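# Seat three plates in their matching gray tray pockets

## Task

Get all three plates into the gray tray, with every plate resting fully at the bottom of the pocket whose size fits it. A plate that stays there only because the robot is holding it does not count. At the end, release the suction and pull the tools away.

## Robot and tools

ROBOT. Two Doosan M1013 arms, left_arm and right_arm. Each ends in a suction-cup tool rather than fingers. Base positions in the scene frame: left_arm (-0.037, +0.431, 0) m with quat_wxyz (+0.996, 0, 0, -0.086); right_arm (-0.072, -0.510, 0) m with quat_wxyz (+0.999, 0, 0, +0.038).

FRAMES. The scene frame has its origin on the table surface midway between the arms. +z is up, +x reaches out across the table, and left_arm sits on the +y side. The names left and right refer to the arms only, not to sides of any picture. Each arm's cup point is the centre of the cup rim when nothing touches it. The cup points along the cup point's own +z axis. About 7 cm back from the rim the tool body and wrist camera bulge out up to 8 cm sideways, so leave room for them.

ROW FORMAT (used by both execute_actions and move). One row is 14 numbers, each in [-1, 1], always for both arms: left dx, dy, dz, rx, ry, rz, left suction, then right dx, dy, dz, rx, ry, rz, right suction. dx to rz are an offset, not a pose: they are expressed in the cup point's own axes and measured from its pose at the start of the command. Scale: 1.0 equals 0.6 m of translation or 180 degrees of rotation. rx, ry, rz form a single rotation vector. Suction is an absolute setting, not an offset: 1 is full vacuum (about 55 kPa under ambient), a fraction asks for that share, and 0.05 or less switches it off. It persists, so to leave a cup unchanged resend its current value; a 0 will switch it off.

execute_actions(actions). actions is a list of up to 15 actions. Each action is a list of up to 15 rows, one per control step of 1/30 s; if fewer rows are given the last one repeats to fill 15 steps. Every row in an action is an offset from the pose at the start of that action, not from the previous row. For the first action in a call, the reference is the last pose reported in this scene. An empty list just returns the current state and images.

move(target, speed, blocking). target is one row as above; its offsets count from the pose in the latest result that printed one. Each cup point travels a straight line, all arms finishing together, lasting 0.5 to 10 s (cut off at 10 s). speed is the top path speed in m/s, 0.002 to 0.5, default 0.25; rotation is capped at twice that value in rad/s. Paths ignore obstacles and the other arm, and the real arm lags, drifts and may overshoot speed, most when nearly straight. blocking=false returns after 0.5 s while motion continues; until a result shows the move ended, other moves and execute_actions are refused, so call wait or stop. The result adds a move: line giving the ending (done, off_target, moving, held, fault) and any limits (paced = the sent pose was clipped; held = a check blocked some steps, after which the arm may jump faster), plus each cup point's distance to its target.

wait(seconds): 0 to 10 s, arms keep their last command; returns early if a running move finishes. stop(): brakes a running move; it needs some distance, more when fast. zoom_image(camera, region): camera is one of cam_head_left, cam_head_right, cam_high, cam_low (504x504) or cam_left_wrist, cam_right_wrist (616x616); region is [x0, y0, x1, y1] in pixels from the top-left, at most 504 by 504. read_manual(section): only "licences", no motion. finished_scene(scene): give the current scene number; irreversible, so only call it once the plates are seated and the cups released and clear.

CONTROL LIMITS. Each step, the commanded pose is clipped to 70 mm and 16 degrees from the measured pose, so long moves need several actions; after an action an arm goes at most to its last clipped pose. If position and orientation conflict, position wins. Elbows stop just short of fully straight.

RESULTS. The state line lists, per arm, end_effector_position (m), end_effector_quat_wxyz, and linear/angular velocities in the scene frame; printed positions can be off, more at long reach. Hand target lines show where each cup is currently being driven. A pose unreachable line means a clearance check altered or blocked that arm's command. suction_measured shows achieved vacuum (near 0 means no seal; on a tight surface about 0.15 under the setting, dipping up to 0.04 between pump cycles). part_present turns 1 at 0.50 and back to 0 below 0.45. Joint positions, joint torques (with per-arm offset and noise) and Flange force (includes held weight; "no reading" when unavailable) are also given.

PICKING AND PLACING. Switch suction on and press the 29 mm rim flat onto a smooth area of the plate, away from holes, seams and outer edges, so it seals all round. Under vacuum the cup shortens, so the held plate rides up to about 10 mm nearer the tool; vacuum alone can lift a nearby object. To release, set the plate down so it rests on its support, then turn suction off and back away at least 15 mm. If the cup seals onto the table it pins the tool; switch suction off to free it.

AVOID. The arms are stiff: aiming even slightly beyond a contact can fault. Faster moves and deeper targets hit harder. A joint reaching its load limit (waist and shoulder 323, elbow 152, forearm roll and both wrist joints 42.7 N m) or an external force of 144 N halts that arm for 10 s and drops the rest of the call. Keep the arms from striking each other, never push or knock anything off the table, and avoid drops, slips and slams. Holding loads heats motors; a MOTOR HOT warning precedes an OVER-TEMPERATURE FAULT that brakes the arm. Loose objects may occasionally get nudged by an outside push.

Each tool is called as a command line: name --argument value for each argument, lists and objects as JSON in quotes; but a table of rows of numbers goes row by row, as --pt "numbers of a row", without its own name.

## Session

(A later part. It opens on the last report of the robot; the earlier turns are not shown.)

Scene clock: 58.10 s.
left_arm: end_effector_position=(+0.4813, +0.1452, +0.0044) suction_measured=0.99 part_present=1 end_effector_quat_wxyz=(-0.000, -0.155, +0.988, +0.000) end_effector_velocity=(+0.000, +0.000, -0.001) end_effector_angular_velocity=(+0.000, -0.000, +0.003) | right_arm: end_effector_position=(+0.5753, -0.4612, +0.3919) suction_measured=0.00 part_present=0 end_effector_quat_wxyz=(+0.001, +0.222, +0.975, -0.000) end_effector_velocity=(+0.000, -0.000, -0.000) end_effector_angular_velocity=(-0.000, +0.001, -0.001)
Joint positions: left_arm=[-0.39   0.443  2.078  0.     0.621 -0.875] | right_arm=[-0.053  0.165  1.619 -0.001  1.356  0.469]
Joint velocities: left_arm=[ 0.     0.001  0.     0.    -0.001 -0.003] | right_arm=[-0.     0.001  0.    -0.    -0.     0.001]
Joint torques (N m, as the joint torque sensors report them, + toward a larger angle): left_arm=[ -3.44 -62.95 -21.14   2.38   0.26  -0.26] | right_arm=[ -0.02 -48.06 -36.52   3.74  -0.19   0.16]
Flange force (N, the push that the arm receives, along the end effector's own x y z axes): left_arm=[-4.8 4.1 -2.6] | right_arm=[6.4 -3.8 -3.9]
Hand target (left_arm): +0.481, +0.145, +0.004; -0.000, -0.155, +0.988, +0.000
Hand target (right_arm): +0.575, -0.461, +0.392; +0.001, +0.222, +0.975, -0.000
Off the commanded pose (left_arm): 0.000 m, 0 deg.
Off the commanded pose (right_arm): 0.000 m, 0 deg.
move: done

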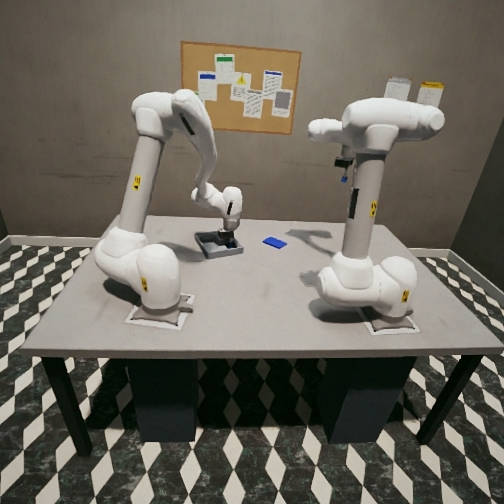

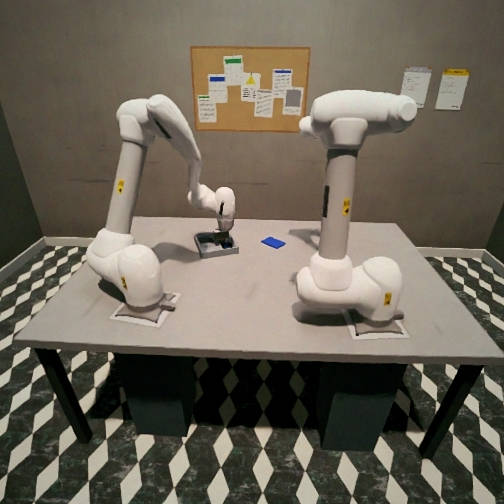

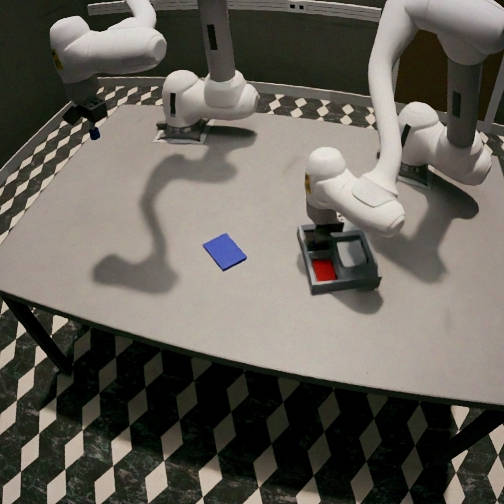

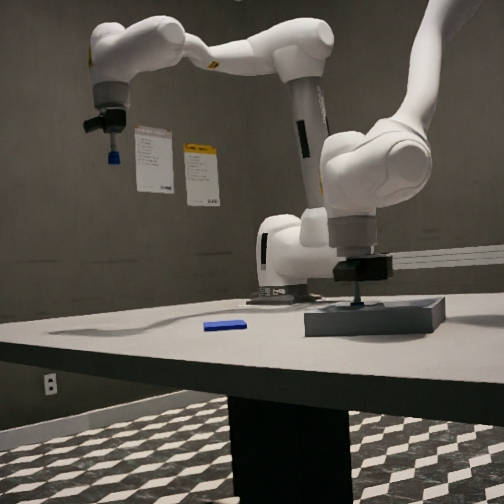

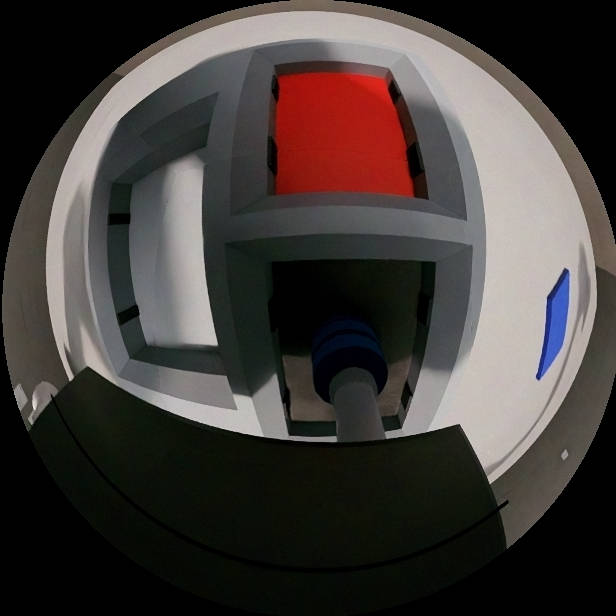

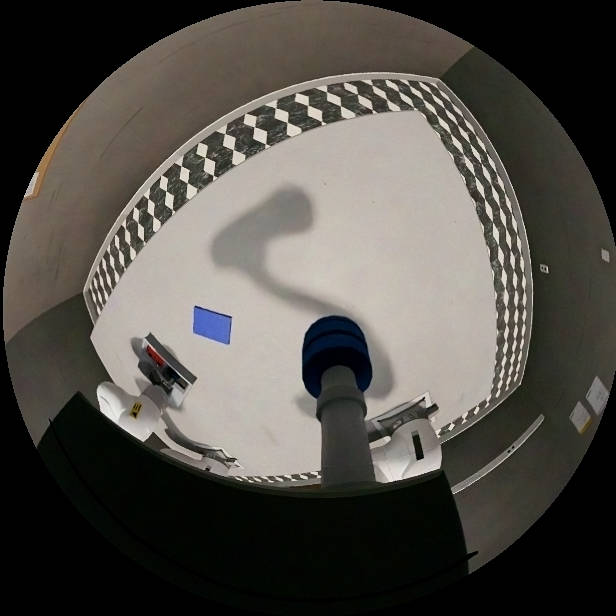

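move --target '[0.001,0,0.003,0,0,0,1,0,0,0,0,0,0,0]' --speed 0.004

execute_actions --actions '[[[0,0,0,0,0,0,0,0,0,0,0,0,0,0]]]'

move --target '[0,0,-0.1,0,0,0,0,0,0,0,0,0,0,0]' --speed 0.12

move --target '[0.015,-0.45,0,0,0,-0.13,0,0,0,0,0,0,0,0]'

Scene clock: 62.43 s.
left_arm: end_effector_position=(+0.4807, +0.1451, +0.0026) suction_measured=0.99 part_present=1 end_effector_quat_wxyz=(-0.000, -0.155, +0.988, +0.000) end_effector_velocity=(+0.000, -0.000, -0.000) end_effector_angular_velocity=(+0.000, +0.000, -0.000) | right_arm: end_effector_position=(+0.5753, -0.4612, +0.3919) suction_measured=0.00 part_present=0 end_effector_quat_wxyz=(+0.001, +0.222, +0.975, -0.000) end_effector_velocity=(-0.001, +0.001, +0.000) end_effector_angular_velocity=(+0.000, +0.002, +0.002)
Joint positions: left_arm=[-0.391  0.445  2.08   0.     0.617 -0.875] | right_arm=[-0.053  0.165  1.619 -0.001  1.356  0.469]
Joint velocities: left_arm=[-0.     0.001 -0.    -0.    -0.     0.   ] | right_arm=[ 0.001 -0.     0.     0.     0.002 -0.001]
Joint torques (N m, as the joint torque sensors report them, + toward a larger angle): left_arm=[ -4.13 -62.5  -22.06   2.37   0.17   0.06] | right_arm=[  0.49 -47.81 -36.28   3.7   -0.21   0.01]
Flange force (N, the push that the arm receives, along the end effector's own x y z axes): left_arm=[-3.5 6.2 -3.6] | right_arm=[5.9 -4.1 -4.1]
Hand target (left_arm): +0.481, +0.145, +0.003; -0.000, -0.155, +0.988, +0.000
Hand target (right_arm): +0.575, -0.461, +0.392; +0.001, +0.222, +0.975, -0.000
Off the commanded pose (left_arm): 0.000 m, 0 deg.
Off the commanded pose (right_arm): 0.000 m, 0 deg.
move: done

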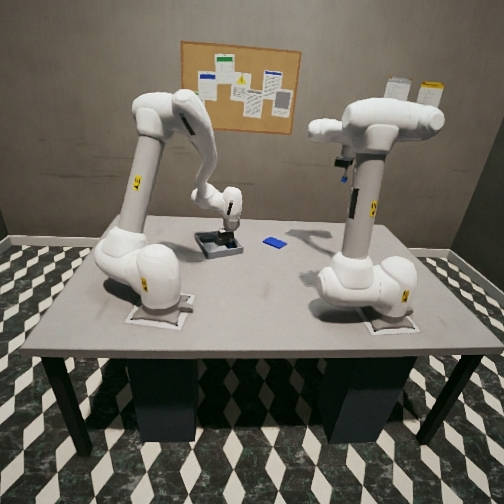

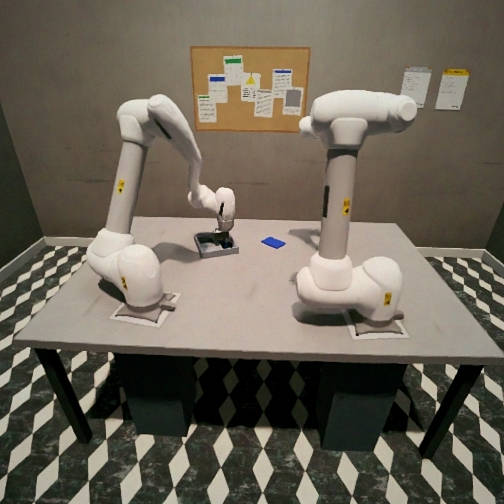

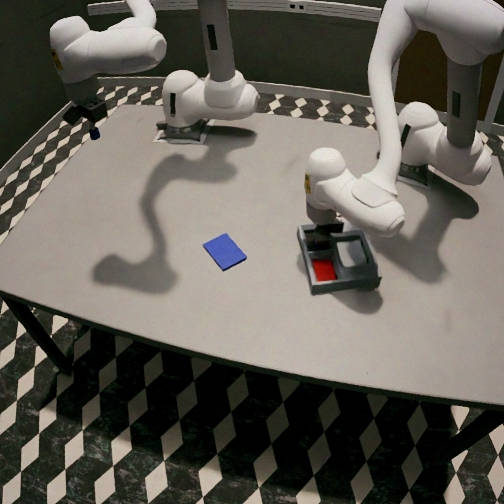

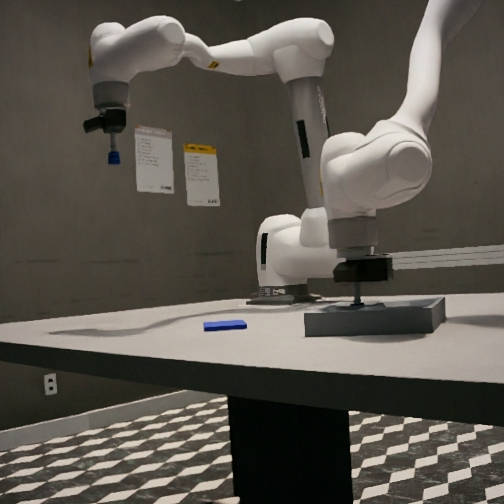

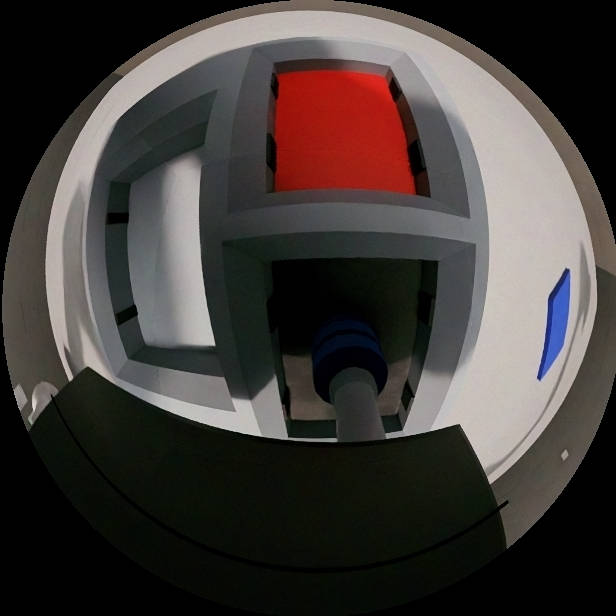

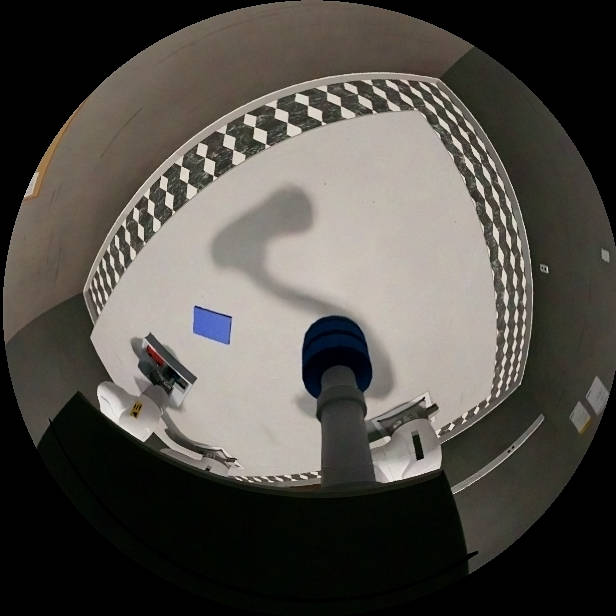

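Scene clock: 62.93 s.
left_arm: end_effector_position=(+0.4807, +0.1451, +0.0026) suction_measured=0.00 part_present=0 end_effector_quat_wxyz=(-0.000, -0.155, +0.988, +0.000) end_effector_velocity=(+0.000, +0.001, +0.000) end_effector_angular_velocity=(-0.000, -0.000, +0.003) | right_arm: end_effector_position=(+0.5753, -0.4612, +0.3919) suction_measured=0.00 part_present=0 end_effector_quat_wxyz=(+0.001, +0.222, +0.975, -0.000) end_effector_velocity=(-0.000, +0.001, -0.001) end_effector_angular_velocity=(-0.000, +0.003, +0.000)
Joint positions: left_arm=[-0.391  0.445  2.08   0.     0.617 -0.875] | right_arm=[-0.053  0.165  1.619 -0.001  1.356  0.469]
Joint velocities: left_arm=[ 0.001 -0.001  0.     0.     0.    -0.002] | right_arm=[ 0.002  0.001  0.    -0.     0.001  0.001]
Joint torques (N m, as the joint torque sensors report them, + toward a larger angle): left_arm=[ -5.71 -61.42 -20.27   2.5   -0.18   0.  ] | right_arm=[ -0.36 -47.22 -36.28   3.76  -0.14   0.07]
Flange force (N, the push that the arm receives, along the end effector's own x y z axes): left_arm=[-7.4 6.5 -6.8] | right_arm=[7.4 -3.6 -4.0]
Hand target (left_arm): +0.481, +0.145, +0.003; -0.000, -0.155, +0.988, +0.000
Hand target (right_arm): +0.575, -0.461, +0.392; +0.001, +0.222, +0.975, -0.000
Off the commanded pose (left_arm): 0.000 m, 0 deg.
Off the commanded pose (right_arm): 0.000 m, 0 deg.

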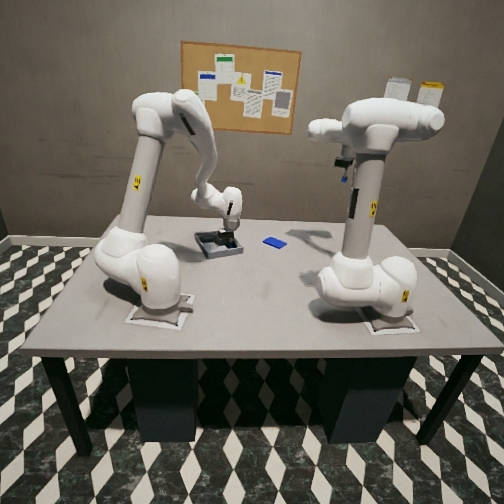

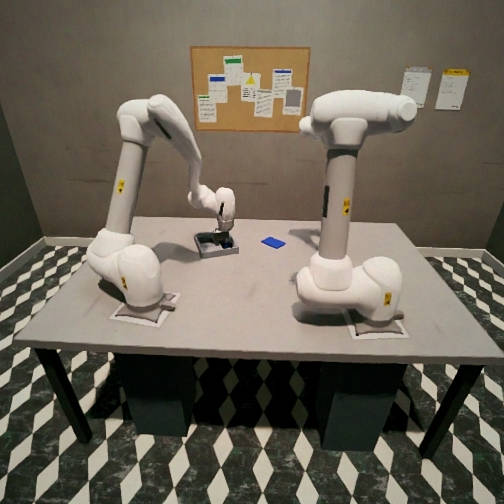

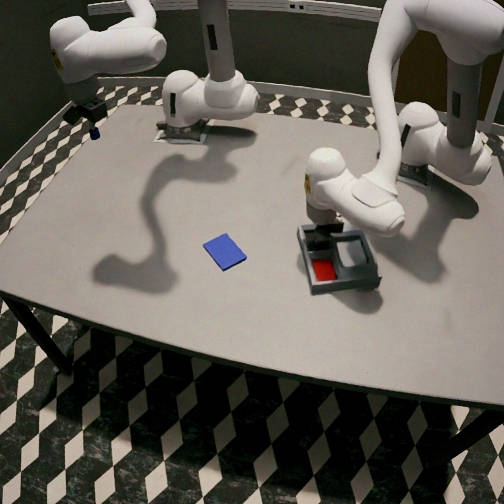

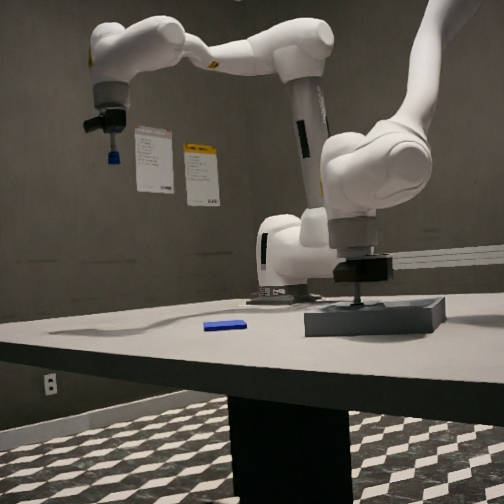

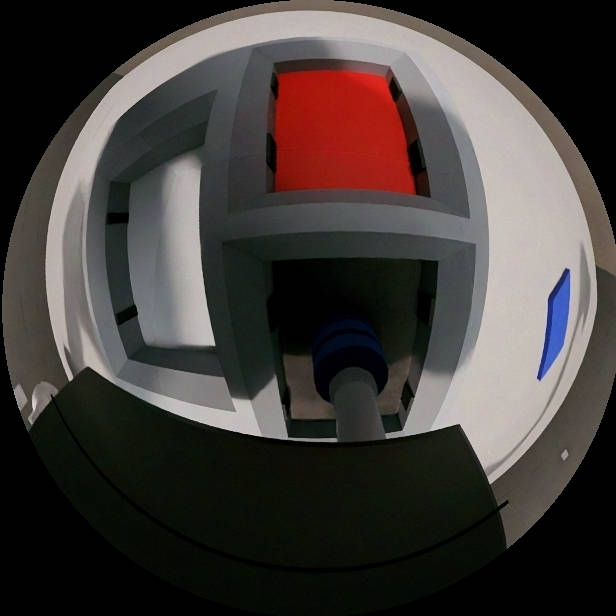

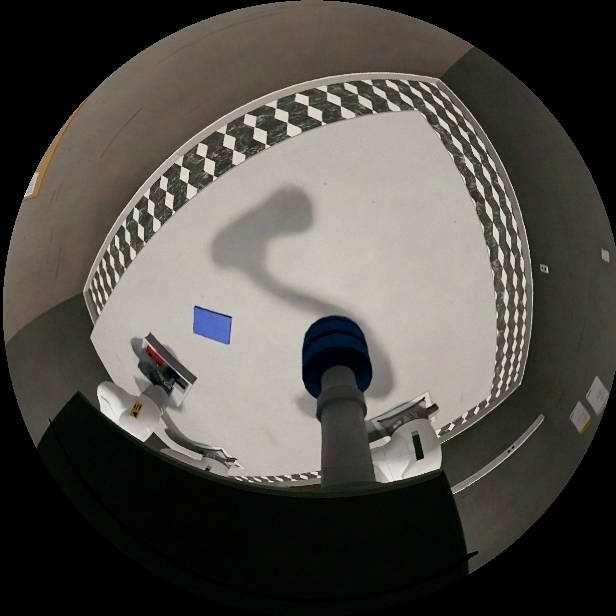

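Scene clock: 63.77 s.
left_arm: end_effector_position=(+0.4807, +0.1451, +0.0625) suction_measured=0.00 part_present=0 end_effector_quat_wxyz=(-0.000, -0.155, +0.988, +0.000) end_effector_velocity=(+0.001, -0.001, +0.001) end_effector_angular_velocity=(-0.001, -0.002, -0.001) | right_arm: end_effector_position=(+0.5753, -0.4612, +0.3919) suction_measured=0.00 part_present=0 end_effector_quat_wxyz=(+0.001, +0.222, +0.975, -0.000) end_effector_velocity=(+0.000, -0.001, +0.000) end_effector_angular_velocity=(+0.000, +0.000, -0.001)
Joint positions: left_arm=[-0.391  0.359  2.053  0.     0.73  -0.875] | right_arm=[-0.053  0.165  1.619 -0.001  1.356  0.469]
Joint velocities: left_arm=[-0.001 -0.001 -0.001  0.     0.     0.   ] | right_arm=[-0.001  0.    -0.     0.     0.001  0.   ]
Joint torques (N m, as the joint torque sensors report them, + toward a larger angle): left_arm=[ -3.78 -58.76 -27.54   2.86  -0.38   0.02] | right_arm=[ -0.24 -47.24 -36.72   3.67  -0.12   0.04]
Flange force (N, the push that the arm receives, along the end effector's own x y z axes): left_arm=[-0.9 8.0 -2.3] | right_arm=[7.9 -4.4 -3.6]
Hand target (left_arm): +0.481, +0.145, +0.063; -0.000, -0.155, +0.988, +0.000
Hand target (right_arm): +0.575, -0.461, +0.392; +0.001, +0.222, +0.975, -0.000
Off the commanded pose (left_arm): 0.000 m, 0 deg.
Off the commanded pose (right_arm): 0.000 m, 0 deg.
move: done

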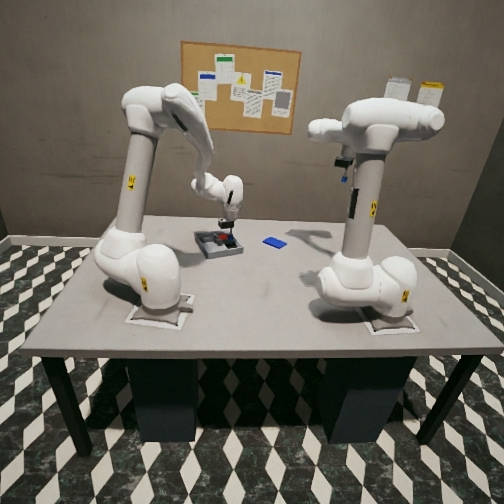

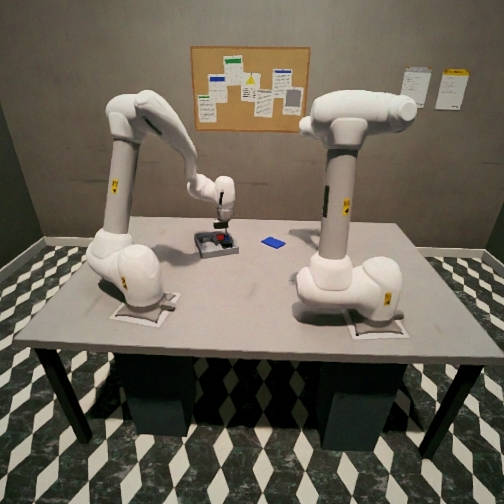

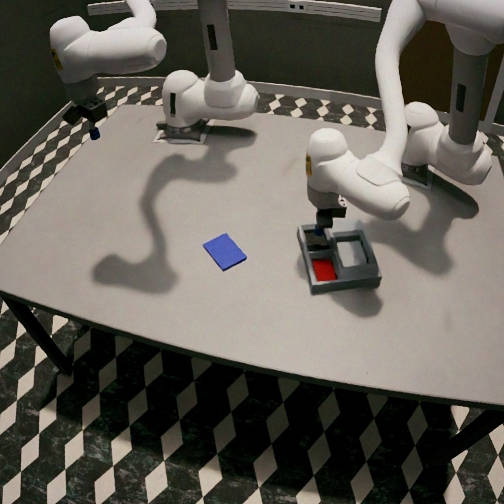

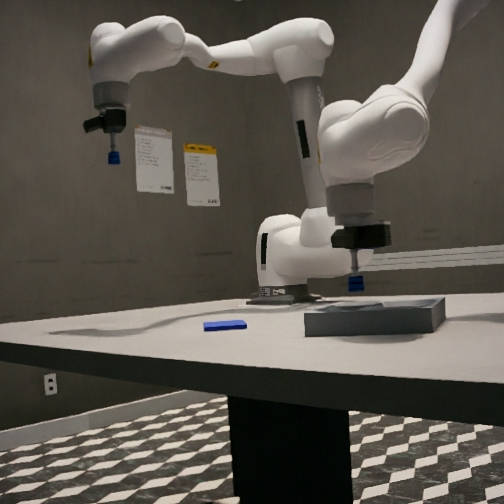

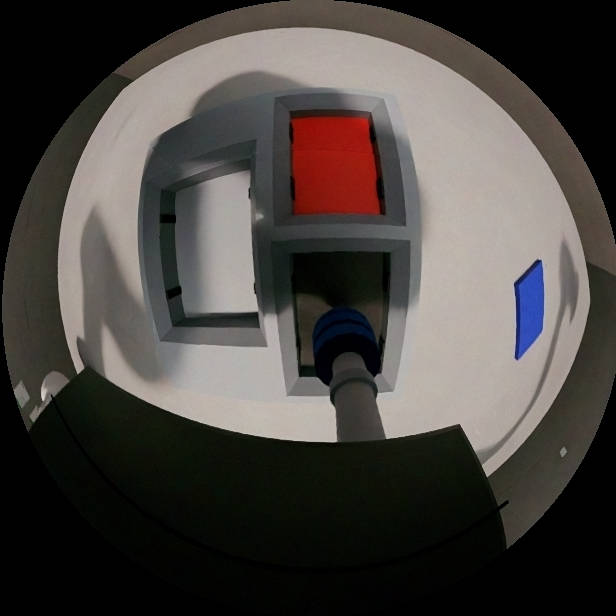

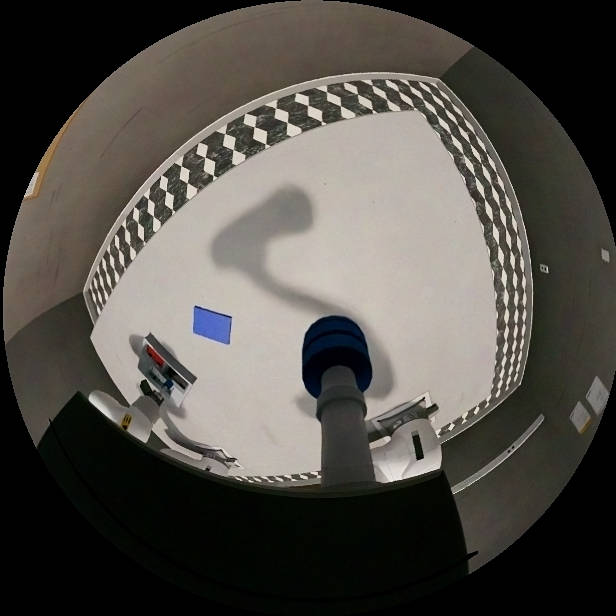

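Scene clock: 65.23 s.
left_arm: end_effector_position=(+0.5549, -0.1146, +0.0625) suction_measured=0.00 part_present=0 end_effector_quat_wxyz=(-0.000, -0.353, +0.936, +0.000) end_effector_velocity=(+0.000, -0.000, +0.001) end_effector_angular_velocity=(-0.001, -0.002, -0.000) | right_arm: end_effector_position=(+0.5753, -0.4612, +0.3919) suction_measured=0.00 part_present=0 end_effector_quat_wxyz=(+0.001, +0.222, +0.975, -0.000) end_effector_velocity=(-0.000, -0.001, +0.001) end_effector_angular_velocity=(+0.000, -0.002, -0.003)
Joint positions: left_arm=[-0.615  0.621  1.604  0.     0.916 -1.508] | right_arm=[-0.053  0.165  1.619 -0.001  1.356  0.469]
Joint velocities: left_arm=[ 0.    -0.001 -0.001  0.    -0.     0.   ] | right_arm=[-0.002 -0.002 -0.     0.     0.     0.   ]
Joint torques (N m, as the joint torque sensors report them, + toward a larger angle): left_arm=[ -3.97 -87.65 -32.33   3.38  -0.01  -0.01] | right_arm=[ -0.92 -47.47 -36.42   3.64  -0.2   -0.04]
Flange force (N, the push that the arm receives, along the end effector's own x y z axes): left_arm=[-4.1 5.9 -0.2] | right_arm=[7.7 -3.3 -4.4]
Hand target (left_arm): +0.555, -0.115, +0.063; -0.000, -0.352, +0.936, +0.000
Hand target (right_arm): +0.575, -0.461, +0.392; +0.001, +0.222, +0.975, -0.000
Off the commanded pose (left_arm): 0.000 m, 0 deg.
Off the commanded pose (right_arm): 0.000 m, 0 deg.
move: done

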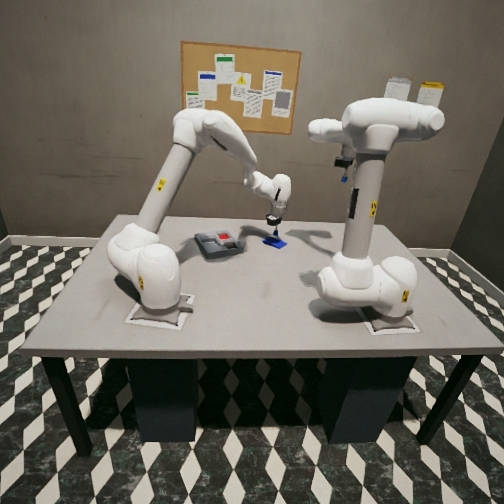

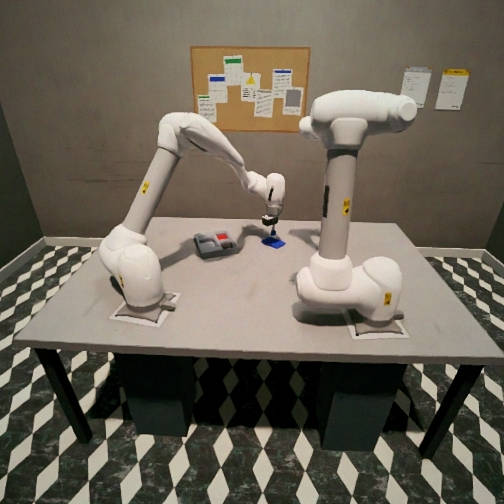

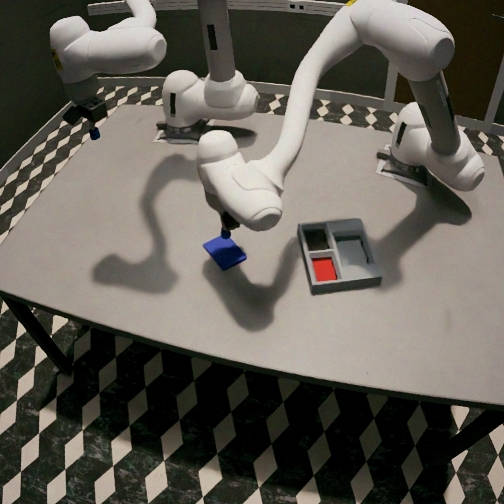

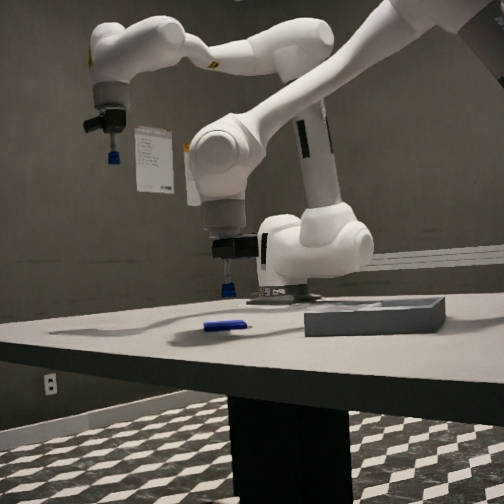

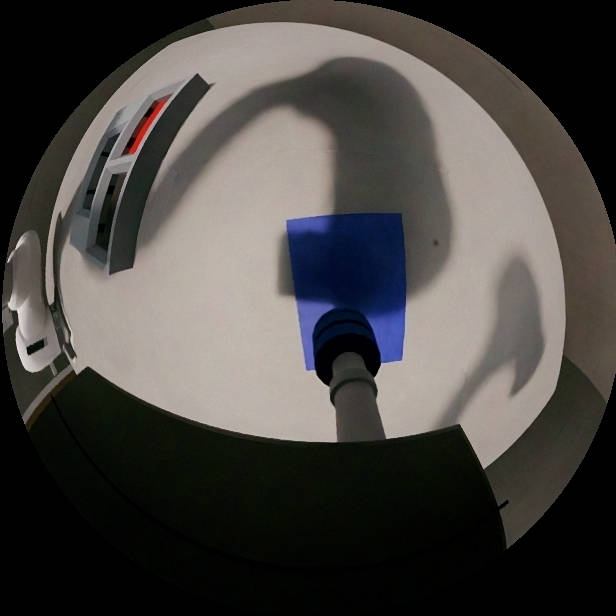

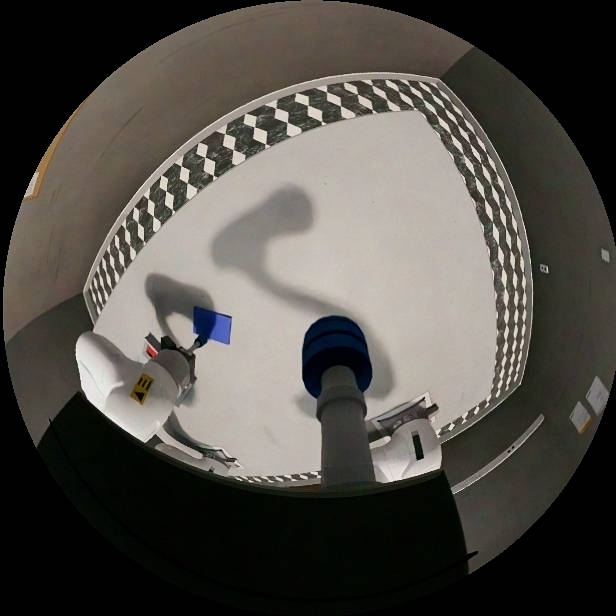

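move --target '[-0.013,-0.015,0.07,0,0,-0.025,0,0,0,0,0,0,0,0]' --speed 0.1

move --target '[0,0,0.027,0,0,0,1,0,0,0,0,0,0,0]' --speed 0.025

Scene clock: 67.50 s.
left_arm: end_effector_position=(+0.5667, -0.1163, +0.0206) suction_measured=0.00 part_present=0 end_effector_quat_wxyz=(-0.000, -0.389, +0.921, +0.000) end_effector_velocity=(+0.001, -0.000, +0.000) end_effector_angular_velocity=(-0.001, -0.001, -0.002) | right_arm: end_effector_position=(+0.5753, -0.4612, +0.3919) suction_measured=0.00 part_present=0 end_effector_quat_wxyz=(+0.001, +0.222, +0.975, -0.000) end_effector_velocity=(+0.000, -0.000, -0.001) end_effector_angular_velocity=(-0.000, +0.001, +0.001)
Joint positions: left_arm=[-0.606  0.676  1.599 -0.     0.867 -1.578] | right_arm=[-0.053  0.165  1.619 -0.001  1.356  0.469]
Joint velocities: left_arm=[ 0.     0.    -0.001  0.    -0.     0.002] | right_arm=[ 0.     0.001  0.001 -0.    -0.001 -0.001]
Joint torques (N m, as the joint torque sensors report them, + toward a larger angle): left_arm=[ -1.3  -91.17 -31.17   3.11  -0.19  -0.2 ] | right_arm=[  0.07 -47.86 -36.44   3.76  -0.23   0.11]
Flange force (N, the push that the arm receives, along the end effector's own x y z axes): left_arm=[-1.4 4.7 -0.3] | right_arm=[6.2 -3.9 -3.8]
Hand target (left_arm): +0.567, -0.116, +0.021; -0.000, -0.389, +0.921, +0.000
Hand target (right_arm): +0.575, -0.461, +0.392; +0.001, +0.222, +0.975, -0.000
Off the commanded pose (left_arm): 0.000 m, 0 deg.
Off the commanded pose (right_arm): 0.000 m, 0 deg.
move: done

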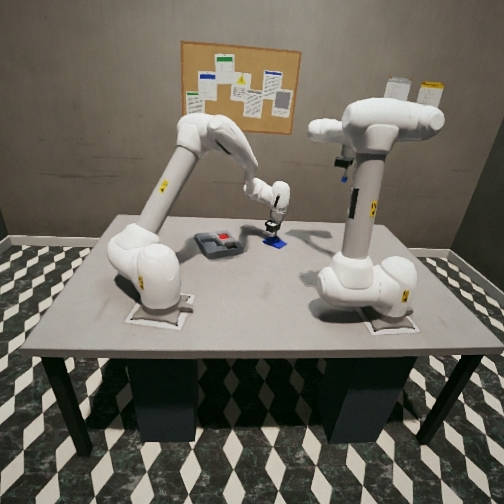

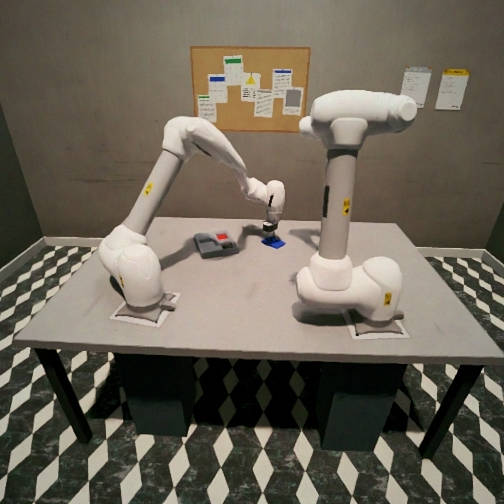

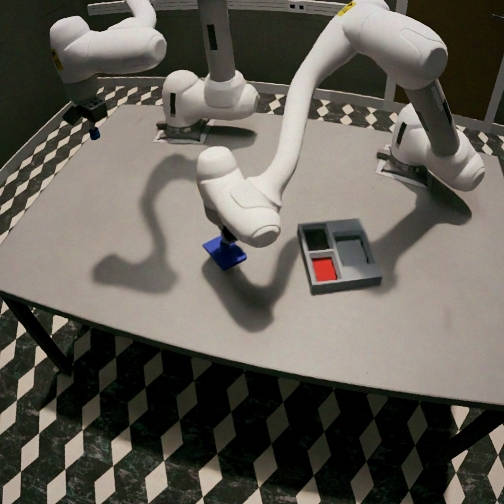

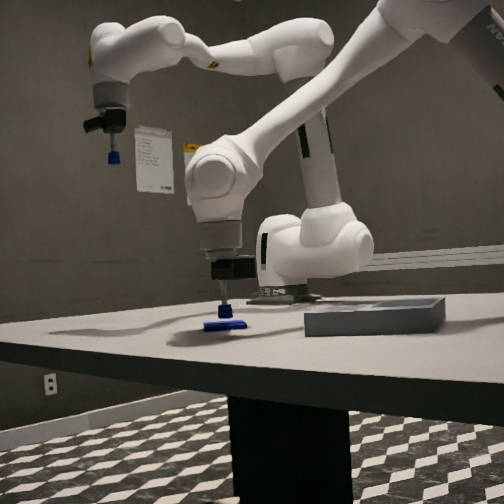

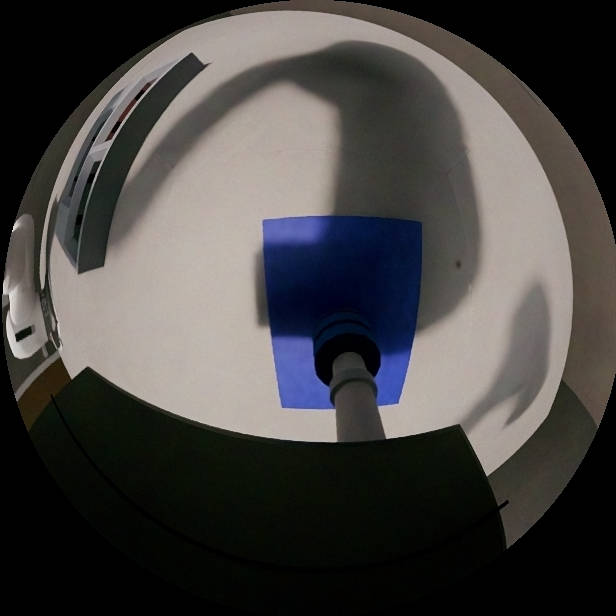

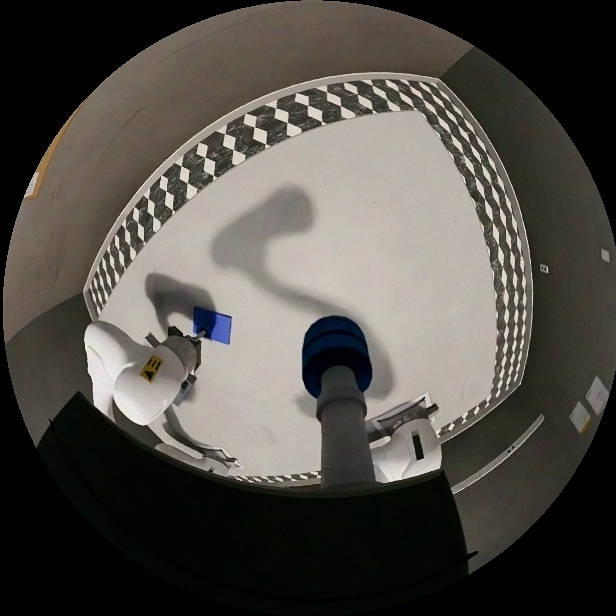

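Scene clock: 68.37 s.
left_arm: end_effector_position=(+0.5667, -0.1163, +0.0044) suction_measured=0.69 part_present=1 end_effector_quat_wxyz=(-0.000, -0.389, +0.921, +0.000) end_effector_velocity=(+0.000, +0.001, +0.000) end_effector_angular_velocity=(+0.000, +0.000, +0.001) | right_arm: end_effector_position=(+0.5753, -0.4612, +0.3919) suction_measured=0.00 part_present=0 end_effector_quat_wxyz=(+0.001, +0.222, +0.975, -0.000) end_effector_velocity=(-0.000, -0.001, +0.000) end_effector_angular_velocity=(+0.000, +0.000, +0.000)
Joint positions: left_arm=[-0.606  0.693  1.604 -0.     0.845 -1.578] | right_arm=[-0.053  0.165  1.619 -0.001  1.356  0.469]
Joint velocities: left_arm=[ 0.001 -0.001  0.001 -0.     0.    -0.   ] | right_arm=[-0.002 -0.     0.     0.     0.    -0.002]
Joint torques (N m, as the joint torque sensors report them, + toward a larger angle): left_arm=[ -5.29 -90.48 -30.31   2.88  -0.33   0.  ] | right_arm=[  0.23 -47.15 -36.53   3.71  -0.32  -0.02]
Flange force (N, the push that the arm receives, along the end effector's own x y z axes): left_arm=[-6.6 6.4 -3.0] | right_arm=[7.4 -4.9 -4.4]
Hand target (left_arm): +0.567, -0.116, +0.004; -0.000, -0.389, +0.921, +0.000
Hand target (right_arm): +0.575, -0.461, +0.392; +0.001, +0.222, +0.975, -0.000
Off the commanded pose (left_arm): 0.000 m, 0 deg.
Off the commanded pose (right_arm): 0.000 m, 0 deg.
move: done

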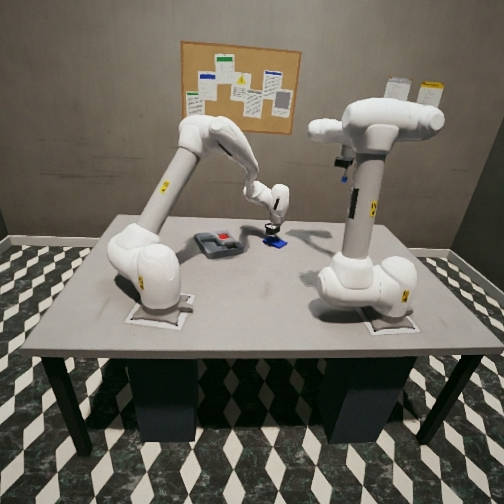

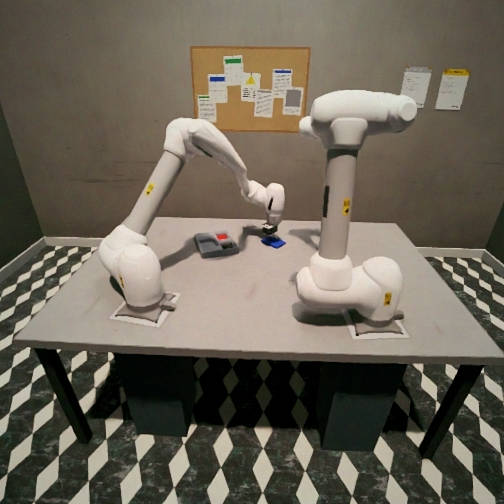

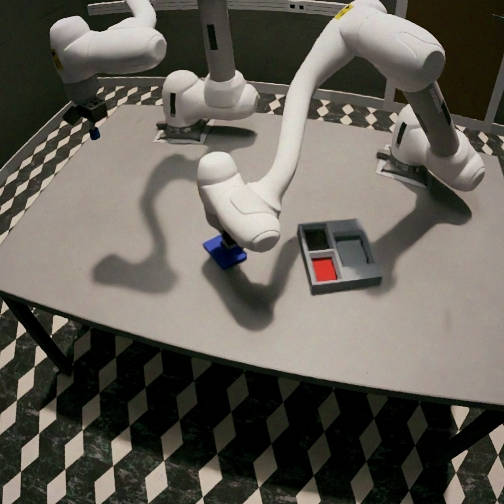

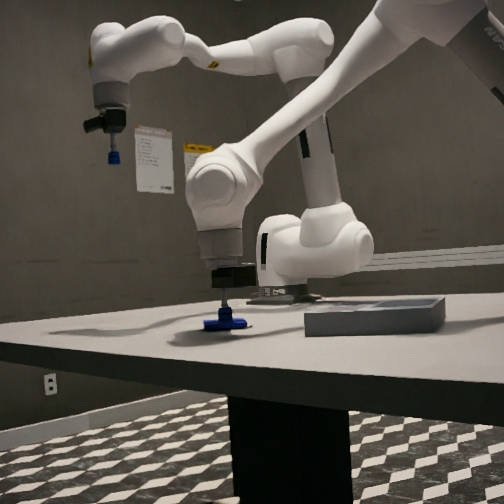

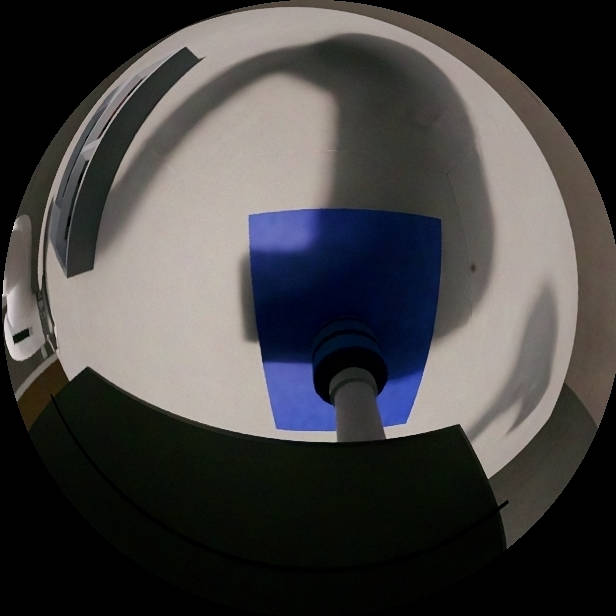

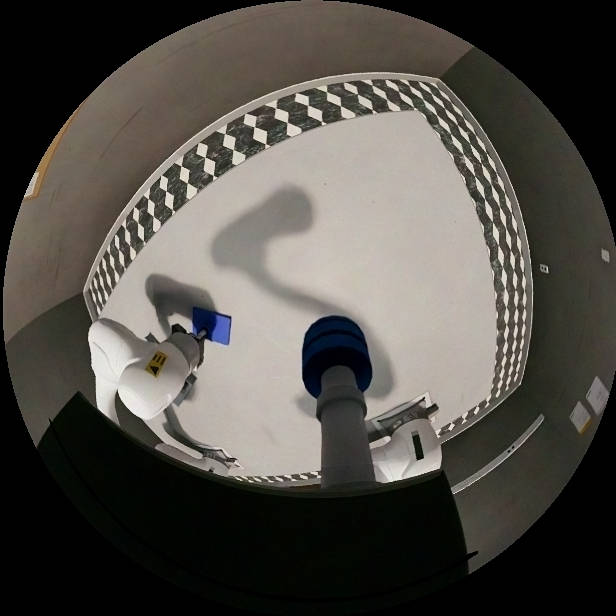

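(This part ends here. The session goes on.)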